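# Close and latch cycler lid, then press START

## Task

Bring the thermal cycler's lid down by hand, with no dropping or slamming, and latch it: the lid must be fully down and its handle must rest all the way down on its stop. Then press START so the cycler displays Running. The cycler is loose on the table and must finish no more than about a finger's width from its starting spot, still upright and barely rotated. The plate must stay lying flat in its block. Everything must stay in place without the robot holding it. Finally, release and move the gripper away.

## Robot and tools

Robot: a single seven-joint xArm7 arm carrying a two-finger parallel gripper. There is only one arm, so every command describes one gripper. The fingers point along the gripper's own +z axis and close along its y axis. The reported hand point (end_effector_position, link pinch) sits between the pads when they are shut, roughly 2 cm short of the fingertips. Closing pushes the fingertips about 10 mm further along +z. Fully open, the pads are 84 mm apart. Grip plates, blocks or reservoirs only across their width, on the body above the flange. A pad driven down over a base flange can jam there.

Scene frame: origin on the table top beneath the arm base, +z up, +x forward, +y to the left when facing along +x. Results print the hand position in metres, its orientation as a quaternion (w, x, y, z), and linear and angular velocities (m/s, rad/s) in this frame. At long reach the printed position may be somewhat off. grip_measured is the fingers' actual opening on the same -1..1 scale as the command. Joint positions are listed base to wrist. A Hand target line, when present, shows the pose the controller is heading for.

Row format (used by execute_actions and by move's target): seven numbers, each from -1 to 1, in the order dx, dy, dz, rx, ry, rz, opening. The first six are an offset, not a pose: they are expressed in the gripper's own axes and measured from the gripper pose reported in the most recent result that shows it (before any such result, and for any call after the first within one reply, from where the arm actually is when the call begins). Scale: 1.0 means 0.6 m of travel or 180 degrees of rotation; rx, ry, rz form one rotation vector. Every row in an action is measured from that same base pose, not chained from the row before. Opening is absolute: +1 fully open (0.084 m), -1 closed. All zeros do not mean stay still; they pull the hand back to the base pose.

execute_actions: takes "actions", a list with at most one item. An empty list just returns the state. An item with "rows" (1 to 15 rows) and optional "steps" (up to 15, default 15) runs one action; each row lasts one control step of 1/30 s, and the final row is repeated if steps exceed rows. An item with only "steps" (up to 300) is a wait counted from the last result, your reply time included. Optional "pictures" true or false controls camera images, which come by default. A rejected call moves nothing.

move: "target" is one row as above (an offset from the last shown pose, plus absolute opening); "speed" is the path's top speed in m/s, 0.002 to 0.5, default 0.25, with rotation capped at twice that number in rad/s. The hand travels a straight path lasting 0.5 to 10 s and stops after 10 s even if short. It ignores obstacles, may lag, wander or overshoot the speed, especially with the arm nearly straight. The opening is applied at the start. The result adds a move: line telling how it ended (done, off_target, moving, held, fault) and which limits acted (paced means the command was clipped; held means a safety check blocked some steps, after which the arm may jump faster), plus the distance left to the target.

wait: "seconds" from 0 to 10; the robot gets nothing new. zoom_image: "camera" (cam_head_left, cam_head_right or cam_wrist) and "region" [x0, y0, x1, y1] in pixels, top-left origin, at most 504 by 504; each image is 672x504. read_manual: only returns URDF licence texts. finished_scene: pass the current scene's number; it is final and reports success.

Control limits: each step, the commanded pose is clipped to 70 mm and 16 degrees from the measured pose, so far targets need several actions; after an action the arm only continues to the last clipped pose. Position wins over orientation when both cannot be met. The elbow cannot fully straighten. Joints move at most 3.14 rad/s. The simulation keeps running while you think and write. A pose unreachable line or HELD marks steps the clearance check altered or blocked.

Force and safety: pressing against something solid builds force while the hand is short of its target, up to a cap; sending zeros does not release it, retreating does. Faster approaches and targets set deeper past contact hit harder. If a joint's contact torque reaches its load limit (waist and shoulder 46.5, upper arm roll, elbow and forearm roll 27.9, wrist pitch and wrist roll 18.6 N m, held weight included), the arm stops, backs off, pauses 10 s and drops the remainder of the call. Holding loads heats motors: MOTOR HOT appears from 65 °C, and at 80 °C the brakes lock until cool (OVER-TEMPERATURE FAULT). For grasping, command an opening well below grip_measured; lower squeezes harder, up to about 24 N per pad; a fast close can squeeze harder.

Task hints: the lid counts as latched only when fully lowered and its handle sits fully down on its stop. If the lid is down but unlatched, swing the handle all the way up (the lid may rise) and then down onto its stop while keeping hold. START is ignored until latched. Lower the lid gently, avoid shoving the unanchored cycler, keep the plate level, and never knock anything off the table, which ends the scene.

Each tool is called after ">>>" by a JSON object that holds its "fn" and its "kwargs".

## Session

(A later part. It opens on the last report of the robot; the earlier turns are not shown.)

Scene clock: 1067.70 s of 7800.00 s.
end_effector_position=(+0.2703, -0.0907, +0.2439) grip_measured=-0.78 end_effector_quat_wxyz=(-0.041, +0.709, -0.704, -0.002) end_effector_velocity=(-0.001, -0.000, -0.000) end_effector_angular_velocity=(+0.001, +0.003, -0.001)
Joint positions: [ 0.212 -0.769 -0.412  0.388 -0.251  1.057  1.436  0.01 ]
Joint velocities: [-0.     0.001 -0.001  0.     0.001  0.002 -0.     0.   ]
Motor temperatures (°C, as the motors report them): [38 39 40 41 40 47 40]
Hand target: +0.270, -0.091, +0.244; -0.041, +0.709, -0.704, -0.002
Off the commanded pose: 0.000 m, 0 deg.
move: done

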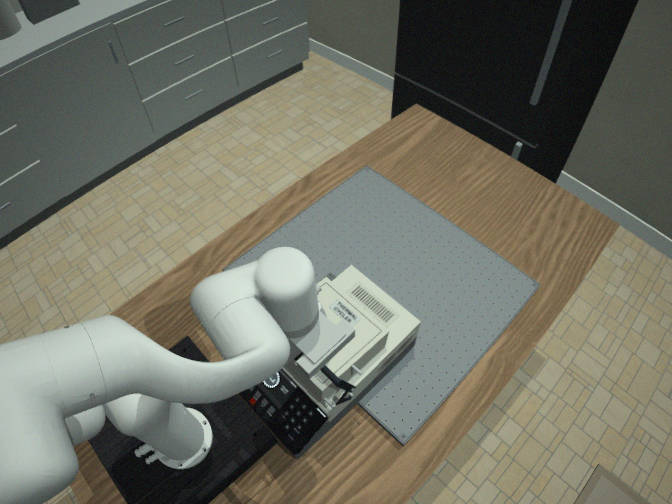

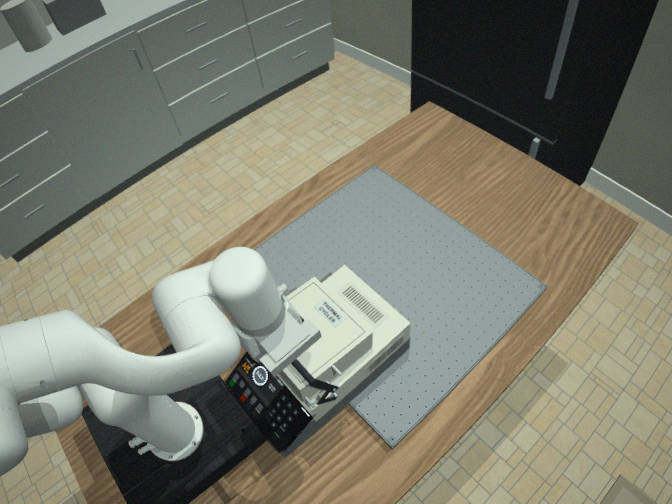

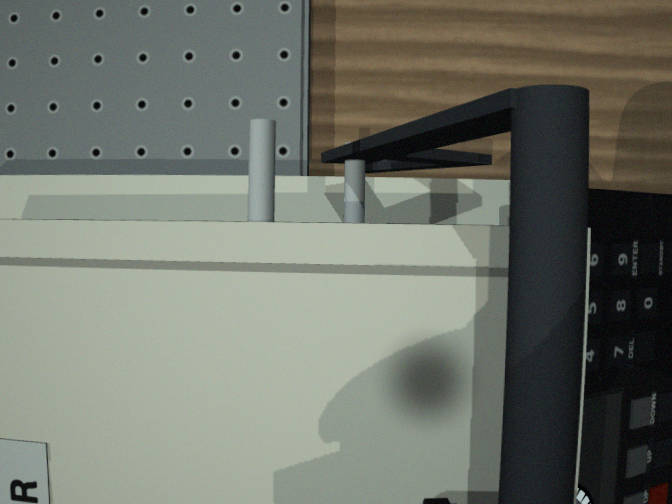

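>>> {"fn": "move", "kwargs": {"target": [0,0.025,0.022,0,0,0,-1], "speed": 0.01}}

Scene clock: 1071.47 s of 7800.00 s.
end_effector_position=(+0.2589, -0.0907, +0.2324) grip_measured=-0.79 end_effector_quat_wxyz=(-0.044, +0.709, -0.704, +0.003) end_effector_velocity=(-0.000, -0.001, -0.000) end_effector_angular_velocity=(+0.000, -0.000, -0.002)
Joint positions: [ 0.183 -0.814 -0.417  0.328 -0.27   1.034  1.429  0.009]
Joint velocities: [-0.005  0.     0.002 -0.001  0.002 -0.001 -0.003 -0.   ]
Motor temperatures (°C, as the motors report them): [38 39 39 41 40 47 40]
Hand target: +0.256, -0.090, +0.230; -0.041, +0.709, -0.704, -0.002
Off the commanded pose: 0.004 m, 1 deg.
move: off_target

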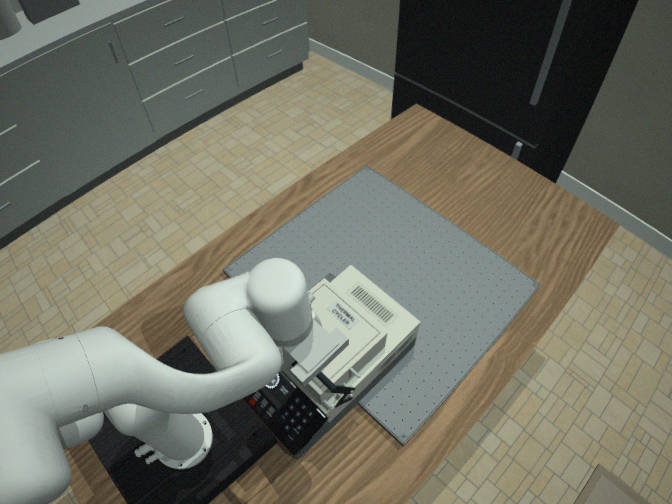

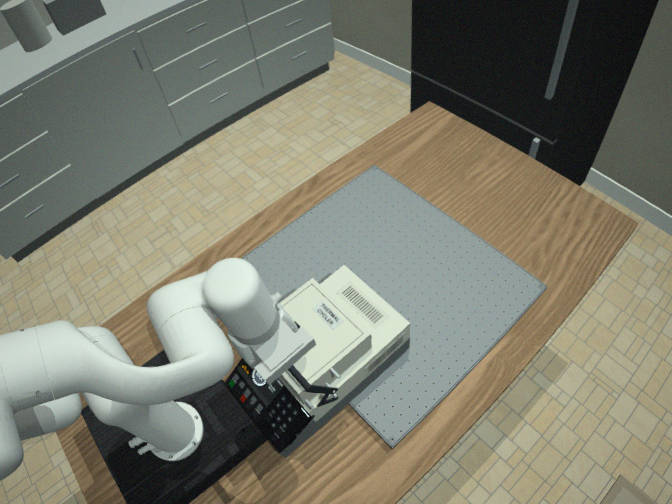

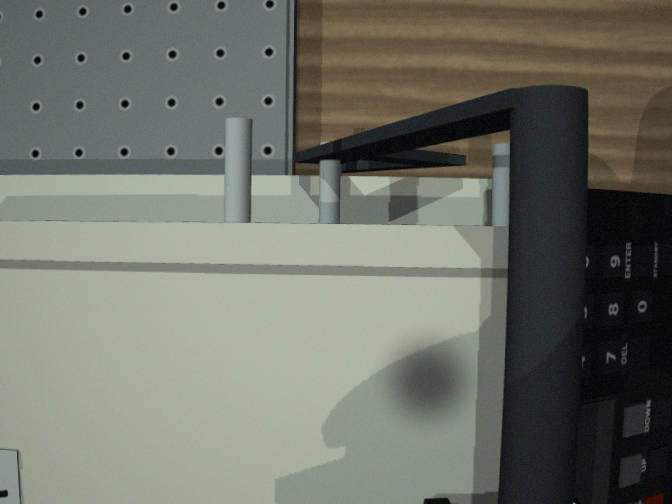

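>>> {"fn": "move", "kwargs": {"target": [0,0.022,0.025,0,0,0,-1], "speed": 0.01}}

Scene clock: 1074.17 s of 7800.00 s.
end_effector_position=(+0.2547, -0.0937, +0.2271) grip_measured=-0.79 end_effector_quat_wxyz=(-0.054, +0.705, -0.707, +0.012) end_effector_velocity=(-0.001, -0.001, -0.000) end_effector_angular_velocity=(+0.004, -0.001, -0.005)
Joint positions: [ 0.143 -0.844 -0.414  0.289 -0.272  1.003  1.411  0.009]
Joint velocities: [-0.019  0.004  0.012 -0.002  0.017 -0.003 -0.013 -0.   ]
Motor temperatures (°C, as the motors report them): [38 39 39 40 40 47 40]
Hand target: +0.247, -0.090, +0.217; -0.044, +0.709, -0.704, +0.002
Off the commanded pose: 0.014 m, 2 deg.
move: off_target

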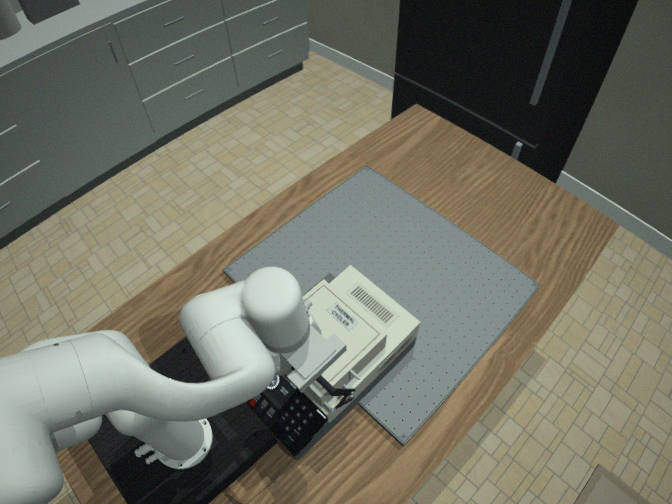

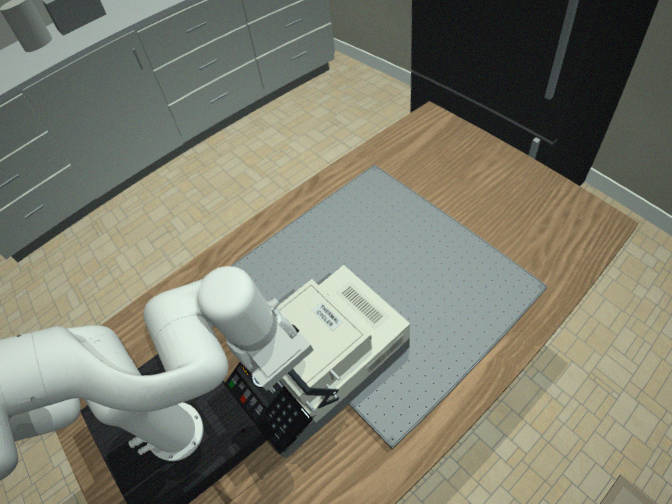

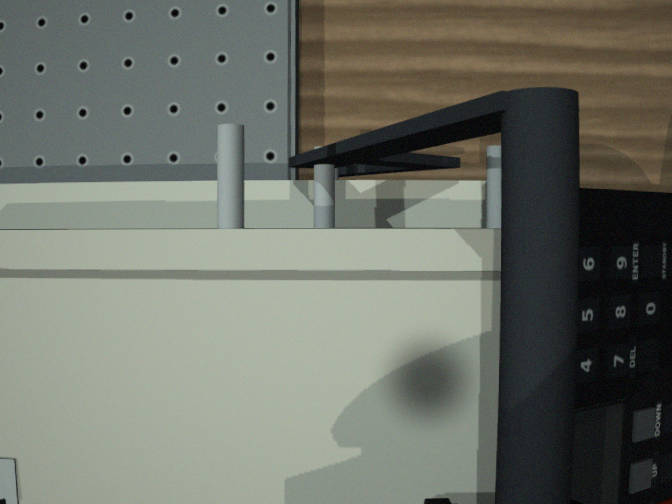

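>>> {"fn": "move", "kwargs": {"target": [0,-0.01,0,0,0,0,-0.4], "speed": 0.02}}

>>> {"fn": "move", "kwargs": {"target": [0,0,-0.065,0,0,0,-0.4], "speed": 0.03}}

>>> {"fn": "move", "kwargs": {"target": [0,0.02,0,0,0,0,-1], "speed": 0.03}}

>>> {"fn": "move", "kwargs": {"target": [0,0,0.06,0,0,0,-1], "speed": 0.01}}

Scene clock: 1076.77 s of 7800.00 s.
end_effector_position=(+0.2624, -0.0952, +0.2302) grip_measured=-0.41 end_effector_quat_wxyz=(-0.055, +0.704, -0.708, +0.014) end_effector_velocity=(+0.000, +0.000, -0.000) end_effector_angular_velocity=(-0.001, +0.001, +0.002)
Joint positions: [ 0.155 -0.817 -0.416  0.31  -0.267  0.99   1.415  0.026]
Joint velocities: [ 0.003  0.002 -0.     0.001 -0.001 -0.     0.001  0.001]
Motor temperatures (°C, as the motors report them): [38 39 39 40 40 47 40]
Hand target: +0.261, -0.094, +0.228; -0.054, +0.705, -0.707, +0.012
Off the commanded pose: 0.003 m, 0 deg.
move: done

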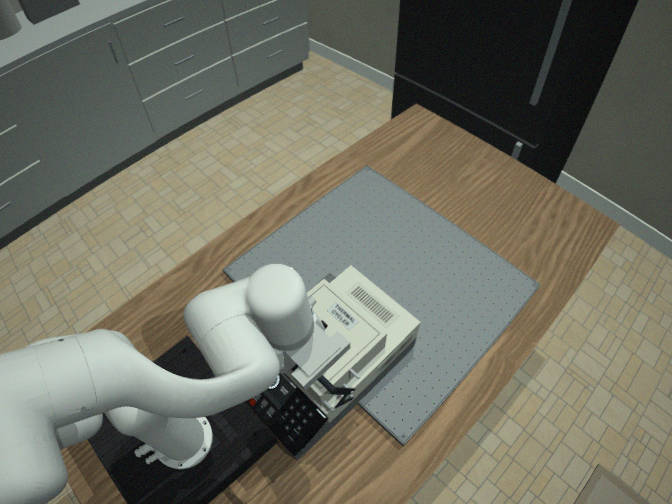

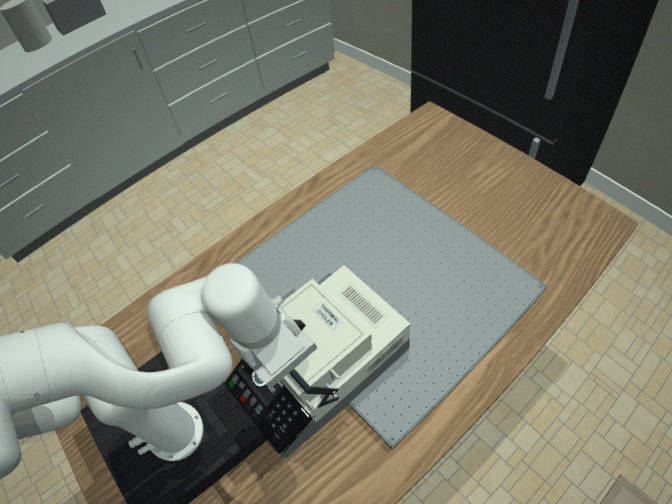

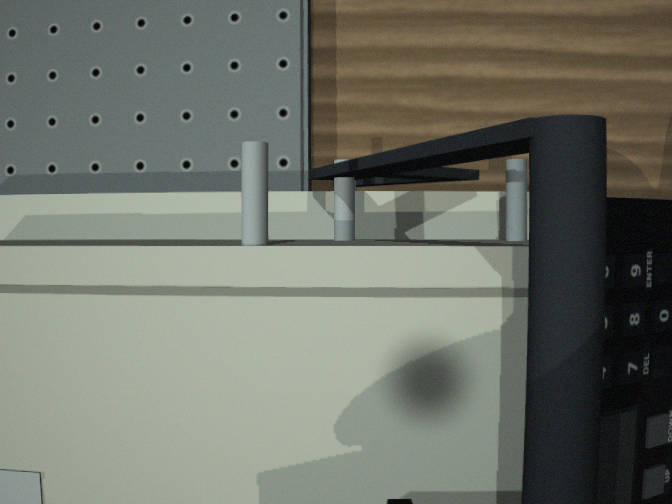

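Scene clock: 1078.37 s of 7800.00 s.
end_effector_position=(+0.2586, -0.0972, +0.2688) grip_measured=-0.42 end_effector_quat_wxyz=(-0.055, +0.704, -0.708, +0.014) end_effector_velocity=(-0.001, +0.000, +0.000) end_effector_angular_velocity=(+0.002, +0.005, -0.000)
Joint positions: [ 0.157 -0.877 -0.382  0.392 -0.242  1.132  1.414  0.026]
Joint velocities: [ 0.     0.    -0.     0.003  0.002  0.007  0.    -0.   ]
Motor temperatures (°C, as the motors report them): [38 39 39 40 40 47 40]
Hand target: +0.259, -0.097, +0.269; -0.055, +0.704, -0.708, +0.014
Off the commanded pose: 0.000 m, 0 deg.
move: done

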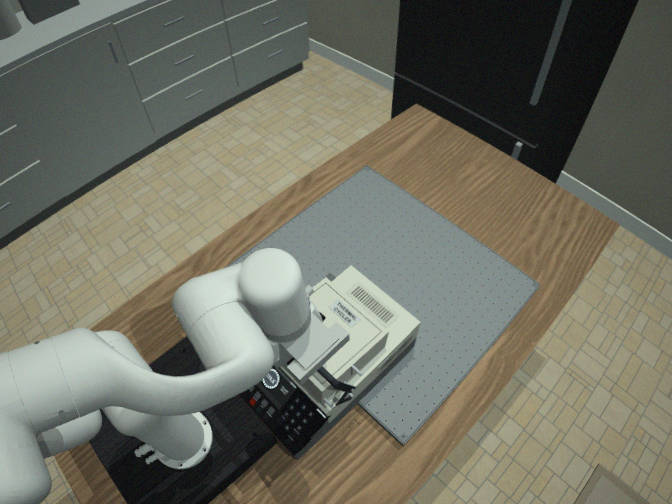

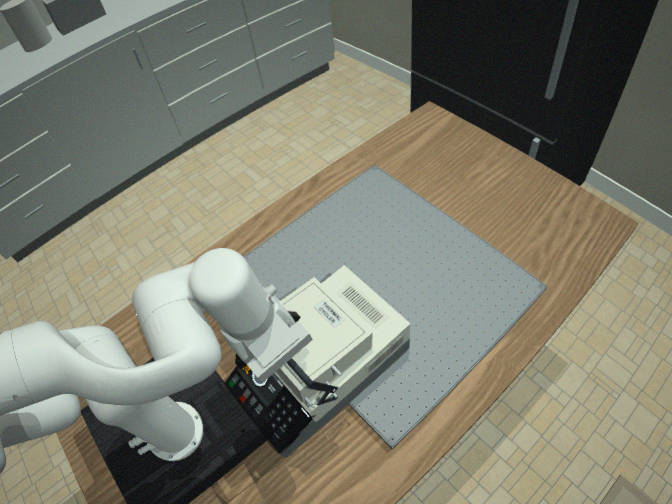

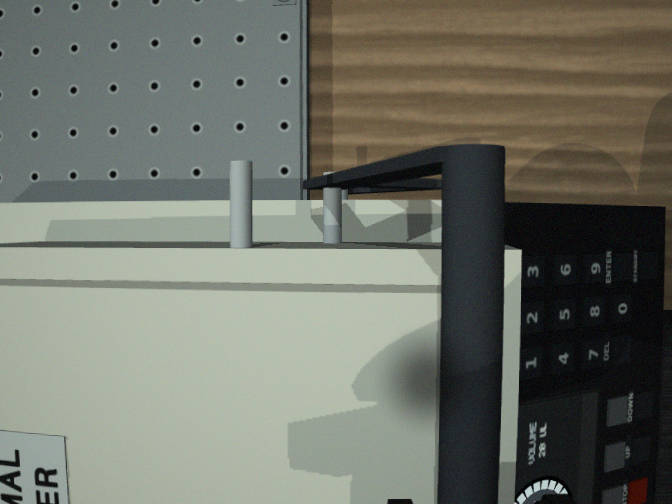

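Scene clock: 1079.13 s of 7800.00 s.
end_effector_position=(+0.2470, -0.0967, +0.2674) grip_measured=-0.74 end_effector_quat_wxyz=(-0.055, +0.705, -0.707, +0.014) end_effector_velocity=(-0.001, -0.001, +0.001) end_effector_angular_velocity=(-0.002, -0.000, -0.002)
Joint positions: [ 0.137 -0.929 -0.378  0.364 -0.249  1.158  1.407  0.011]
Joint velocities: [-0.005 -0.006  0.002  0.    -0.002  0.006 -0.001 -0.   ]
Motor temperatures (°C, as the motors report them): [38 39 39 40 40 47 40]
Hand target: +0.247, -0.097, +0.268; -0.055, +0.704, -0.708, +0.014
Off the commanded pose: 0.001 m, 0 deg.
move: done

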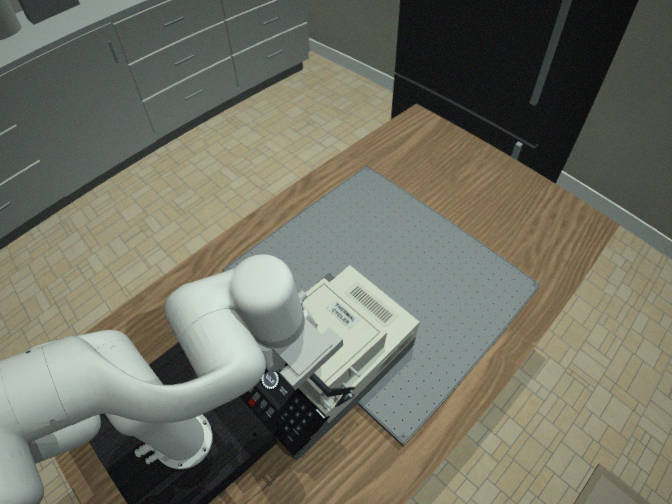

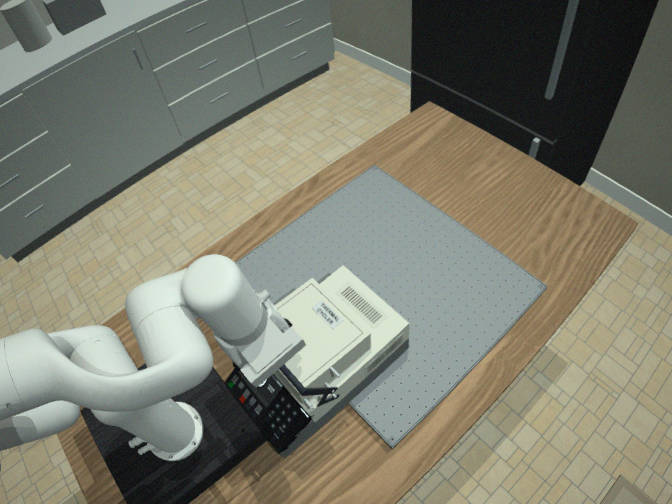

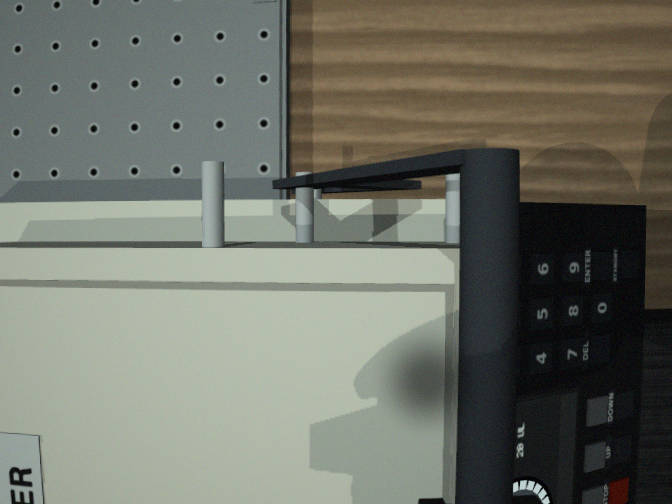

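Scene clock: 1082.97 s of 7800.00 s.
end_effector_position=(+0.2508, -0.0951, +0.2325) grip_measured=-0.74 end_effector_quat_wxyz=(-0.055, +0.704, -0.708, +0.015) end_effector_velocity=(+0.002, -0.001, +0.001) end_effector_angular_velocity=(-0.001, -0.005, -0.000)
Joint positions: [ 0.135 -0.878 -0.412  0.288 -0.276  1.029  1.409  0.012]
Joint velocities: [ 0.001  0.002  0.     0.003  0.    -0.004 -0.     0.   ]
Motor temperatures (°C, as the motors report them): [38 39 39 40 40 47 40]
Hand target: +0.250, -0.095, +0.232; -0.055, +0.705, -0.707, +0.014
Off the commanded pose: 0.001 m, 0 deg.
move: done

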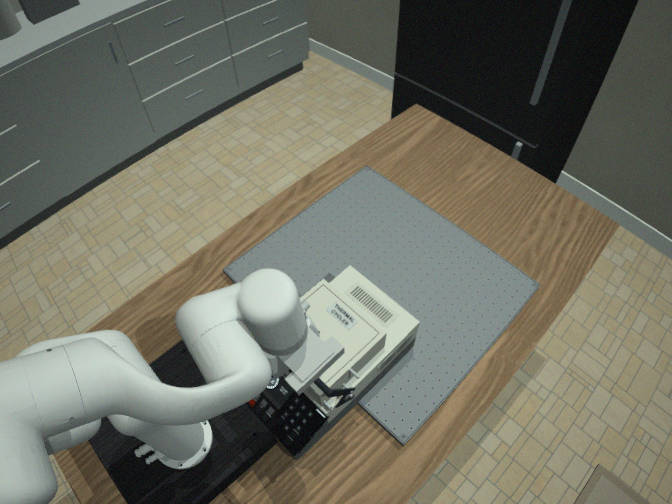

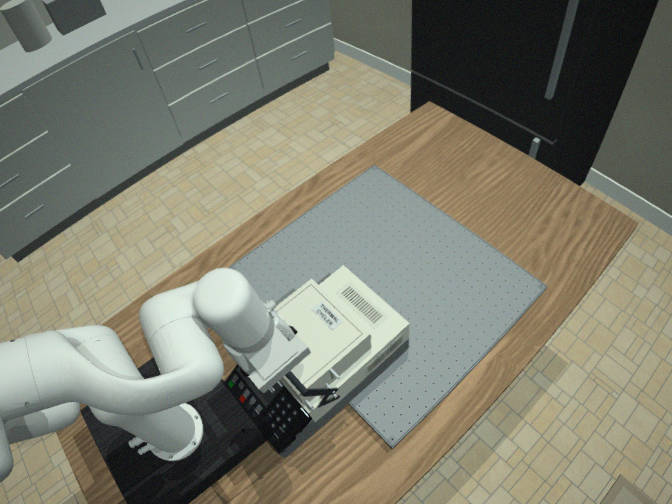

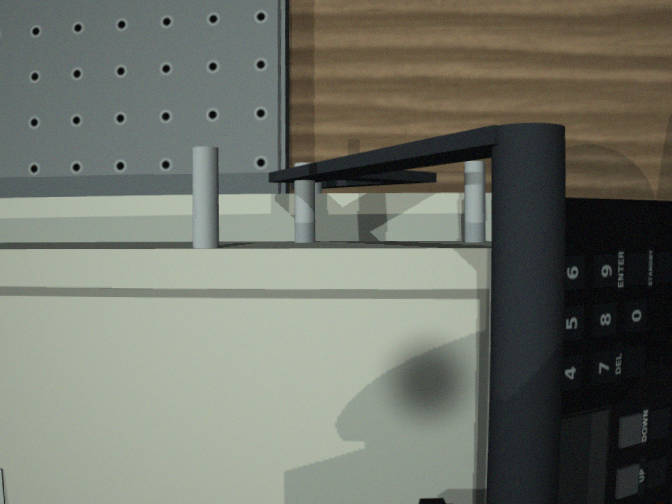

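>>> {"fn": "move", "kwargs": {"target": [0,0.02,0.03,0,0,0,-1], "speed": 0.01}}

Scene clock: 1085.93 s of 7800.00 s.
end_effector_position=(+0.2491, -0.1004, +0.2269) grip_measured=-0.73 end_effector_quat_wxyz=(-0.064, +0.700, -0.710, +0.028) end_effector_velocity=(-0.000, -0.001, -0.000) end_effector_angular_velocity=(+0.003, -0.003, -0.004)
Joint positions: [ 0.105 -0.903 -0.426  0.253 -0.295  0.989  1.398  0.012]
Joint velocities: [-0.005 -0.001 -0.    -0.001  0.004 -0.002 -0.003  0.   ]
Motor temperatures (°C, as the motors report them): [38 39 39 39 40 47 40]
Hand target: +0.240, -0.094, +0.214; -0.055, +0.704, -0.708, +0.015
Off the commanded pose: 0.017 m, 2 deg.
move: off_target

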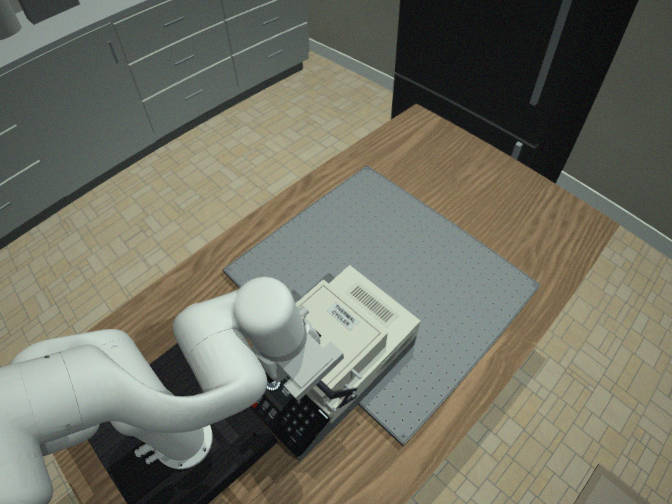

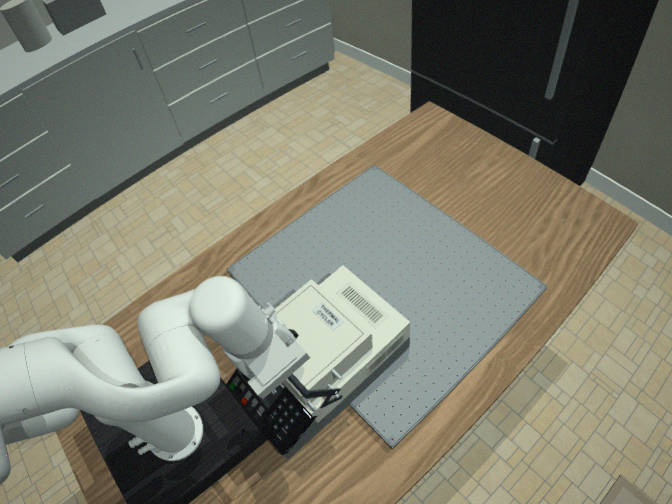

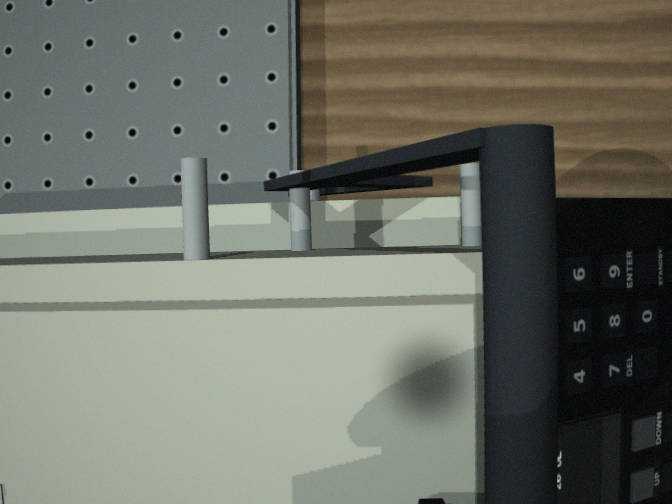

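>>> {"fn": "move", "kwargs": {"target": [0,0,0,0,0,0,-0.6], "speed": 0.02}}

>>> {"fn": "move", "kwargs": {"target": [0,0,-0.09,0,0,0,-0.6], "speed": 0.03}}

>>> {"fn": "move", "kwargs": {"target": [0,-0.008,0,0,0,0,-1], "speed": 0.03}}

>>> {"fn": "move", "kwargs": {"target": [0,0.012,0.075,0,0,0,-1], "speed": 0.01}}

Scene clock: 1088.37 s of 7800.00 s.
end_effector_position=(+0.2504, -0.1024, +0.2293) grip_measured=-0.62 end_effector_quat_wxyz=(-0.065, +0.699, -0.711, +0.030) end_effector_velocity=(+0.000, +0.002, +0.000) end_effector_angular_velocity=(+0.003, -0.000, +0.003)
Joint positions: [ 0.106 -0.903 -0.428  0.259 -0.298  0.99   1.4    0.017]
Joint velocities: [ 0.005 -0.004  0.001 -0.002  0.003  0.002  0.002  0.   ]
Motor temperatures (°C, as the motors report them): [38 39 39 39 40 47 40]
Hand target: +0.249, -0.100, +0.227; -0.064, +0.700, -0.710, +0.028
Off the commanded pose: 0.003 m, 0 deg.
move: done

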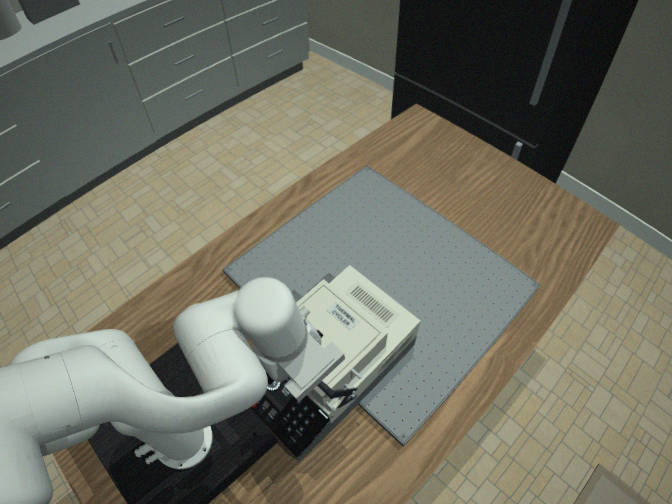

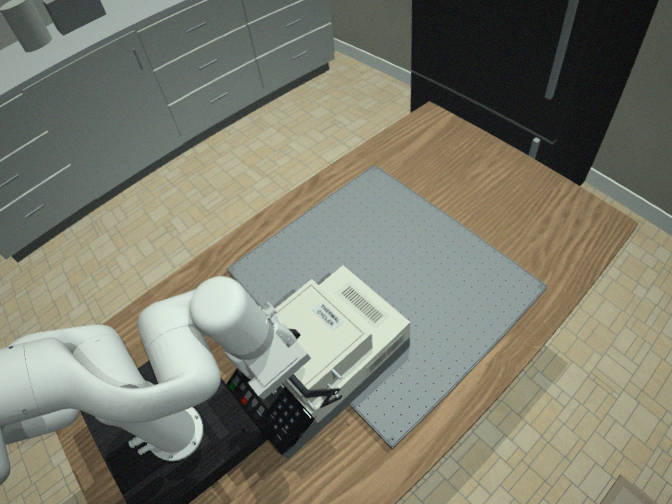

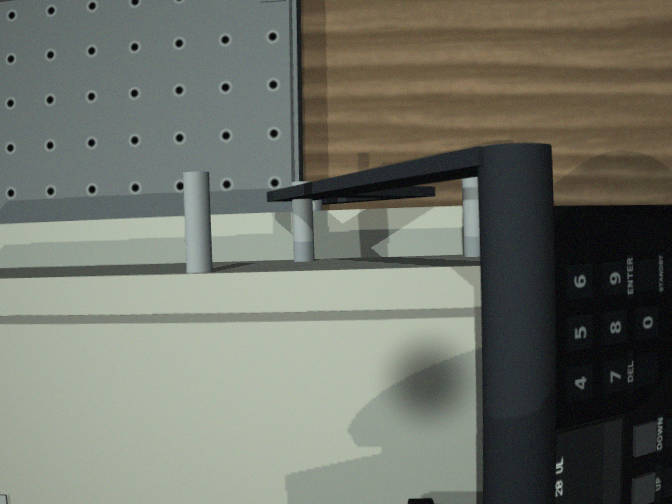

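Scene clock: 1090.47 s of 7800.00 s.
end_effector_position=(+0.2432, -0.1047, +0.2826) grip_measured=-0.62 end_effector_quat_wxyz=(-0.065, +0.699, -0.711, +0.030) end_effector_velocity=(+0.000, -0.000, +0.002) end_effector_angular_velocity=(-0.001, -0.001, +0.001)
Joint positions: [ 0.113 -0.984 -0.377  0.376 -0.255  1.187  1.398  0.017]
Joint velocities: [ 0.001 -0.002  0.002  0.004  0.001  0.005 -0.    -0.   ]
Motor temperatures (°C, as the motors report them): [38 39 39 39 40 47 40]
Hand target: +0.243, -0.105, +0.283; -0.065, +0.699, -0.711, +0.030
Off the commanded pose: 0.000 m, 0 deg.
move: done

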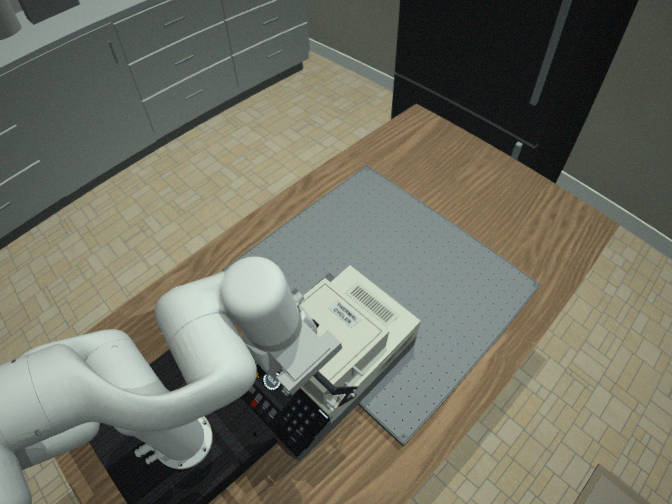

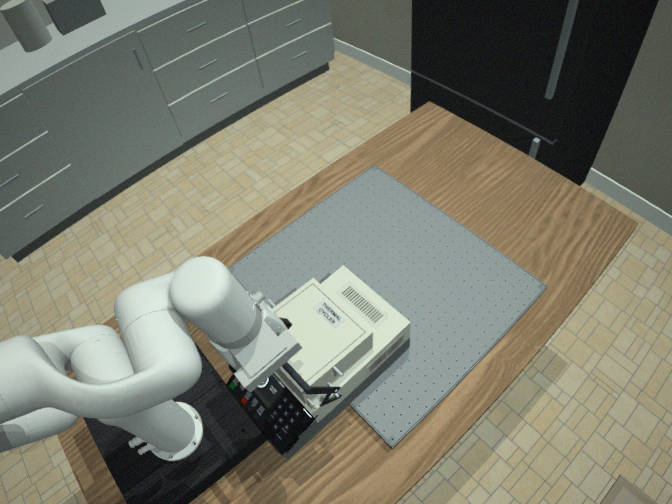

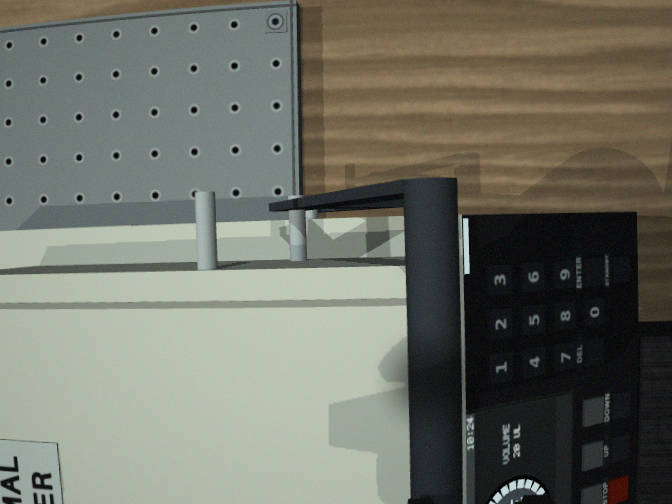

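Scene clock: 1091.17 s of 7800.00 s.
end_effector_position=(+0.2480, -0.1048, +0.2835) grip_measured=-1.00 end_effector_quat_wxyz=(-0.065, +0.699, -0.711, +0.030) end_effector_velocity=(+0.001, -0.000, -0.000) end_effector_angular_velocity=(-0.000, -0.000, -0.000)
Joint positions: [ 0.121 -0.963 -0.377  0.387 -0.252  1.176  1.401  0.   ]
Joint velocities: [ 0.001  0.004 -0.001  0.001 -0.    -0.003  0.     0.   ]
Motor temperatures (°C, as the motors report them): [38 39 39 39 40 47 40]
Hand target: +0.248, -0.105, +0.283; -0.065, +0.699, -0.711, +0.030
Off the commanded pose: 0.000 m, 0 deg.
move: done

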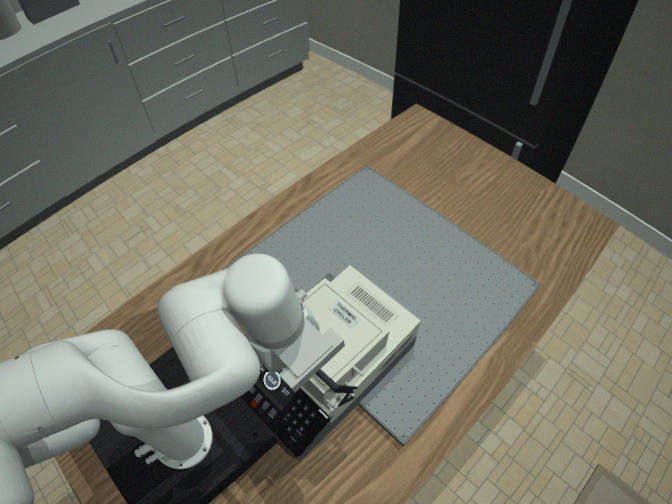

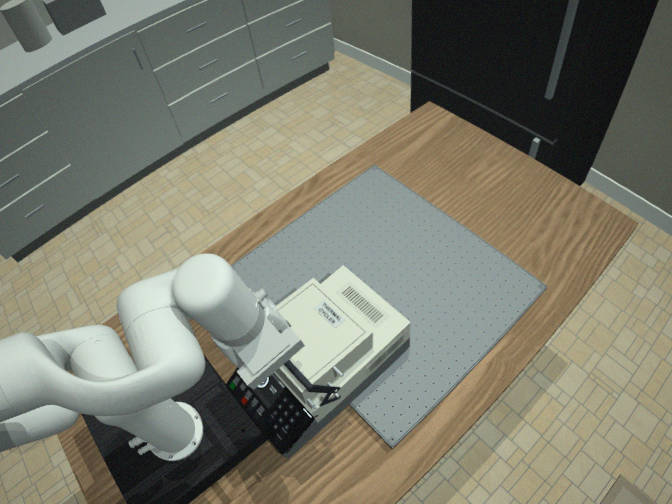

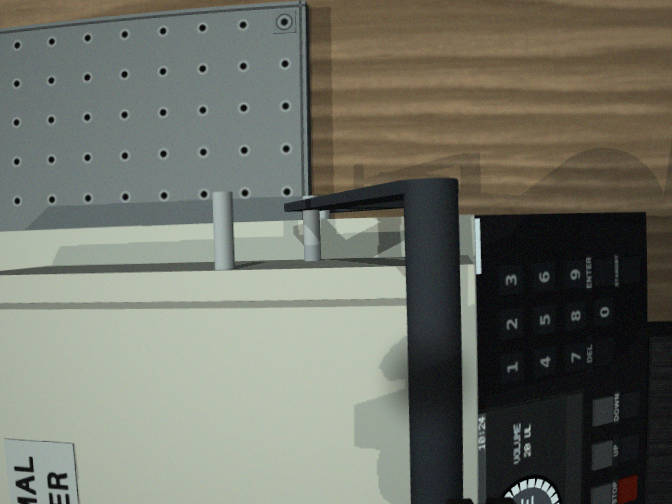

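Scene clock: 1103.93 s of 7800.00 s.
end_effector_position=(+0.2663, -0.1226, +0.2982) grip_measured=-1.00 end_effector_quat_wxyz=(-0.088, +0.688, -0.717, +0.069) end_effector_velocity=(+0.000, -0.000, +0.000) end_effector_angular_velocity=(-0.000, -0.001, -0.000)
Joint positions: [ 0.109 -0.958 -0.399  0.408 -0.272  1.098  1.399  0.   ]
Joint velocities: [-0.    -0.     0.    -0.    -0.    -0.001  0.     0.   ]
Motor temperatures (°C, as the motors report them): [38 39 39 40 40 46 40]
Hand target: +0.266, -0.123, +0.298; -0.088, +0.688, -0.717, +0.069
Off the commanded pose: 0.066 m, 5 deg.
TORQUE FAULT: the external load on joint 4 (elbow) reached its load limit, and the arm stopped for 10 seconds. The arm's remaining commands of this call were not run. Joint 4 (elbow) moved back by up to 3 degrees. The gripper holds there, with its grip as last carried out, and the arm accepts commands again: back off and push less far. The arm stops again, at the same cost, whenever a joint's load reaches its limit.
move: fault

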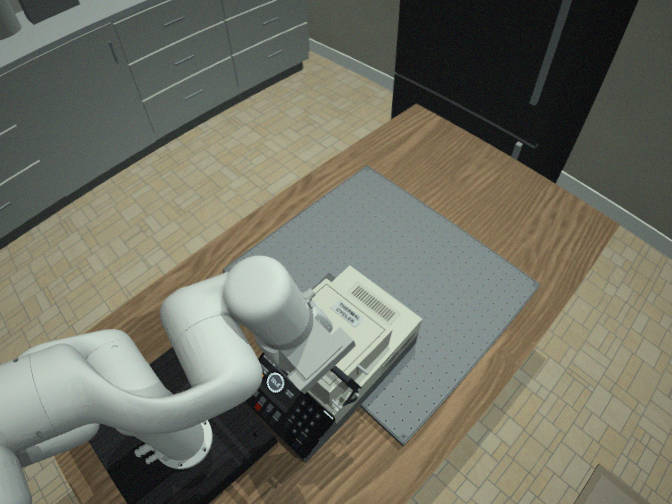

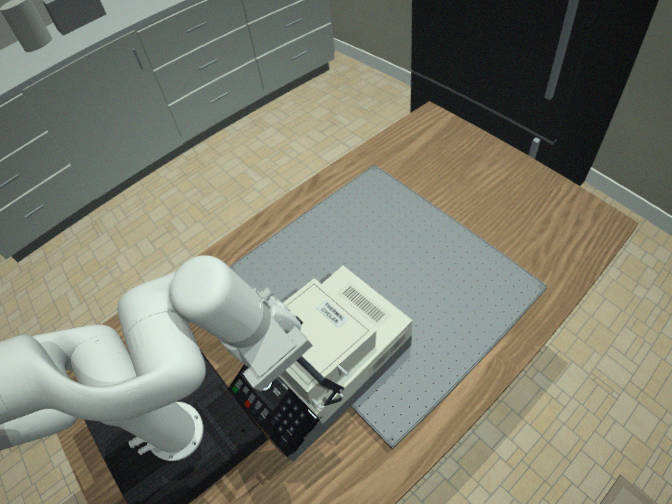

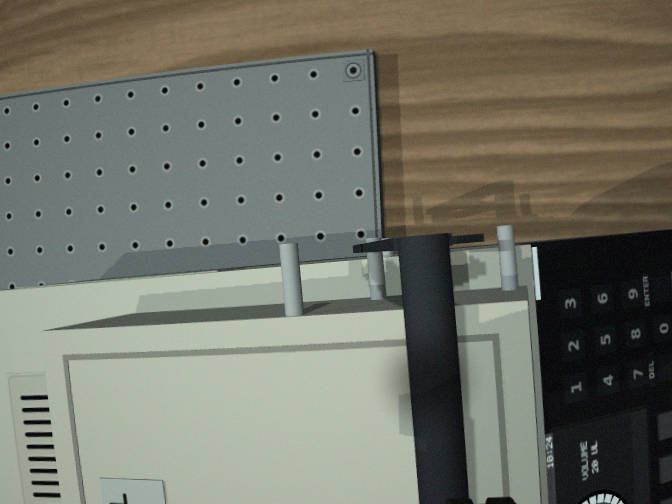

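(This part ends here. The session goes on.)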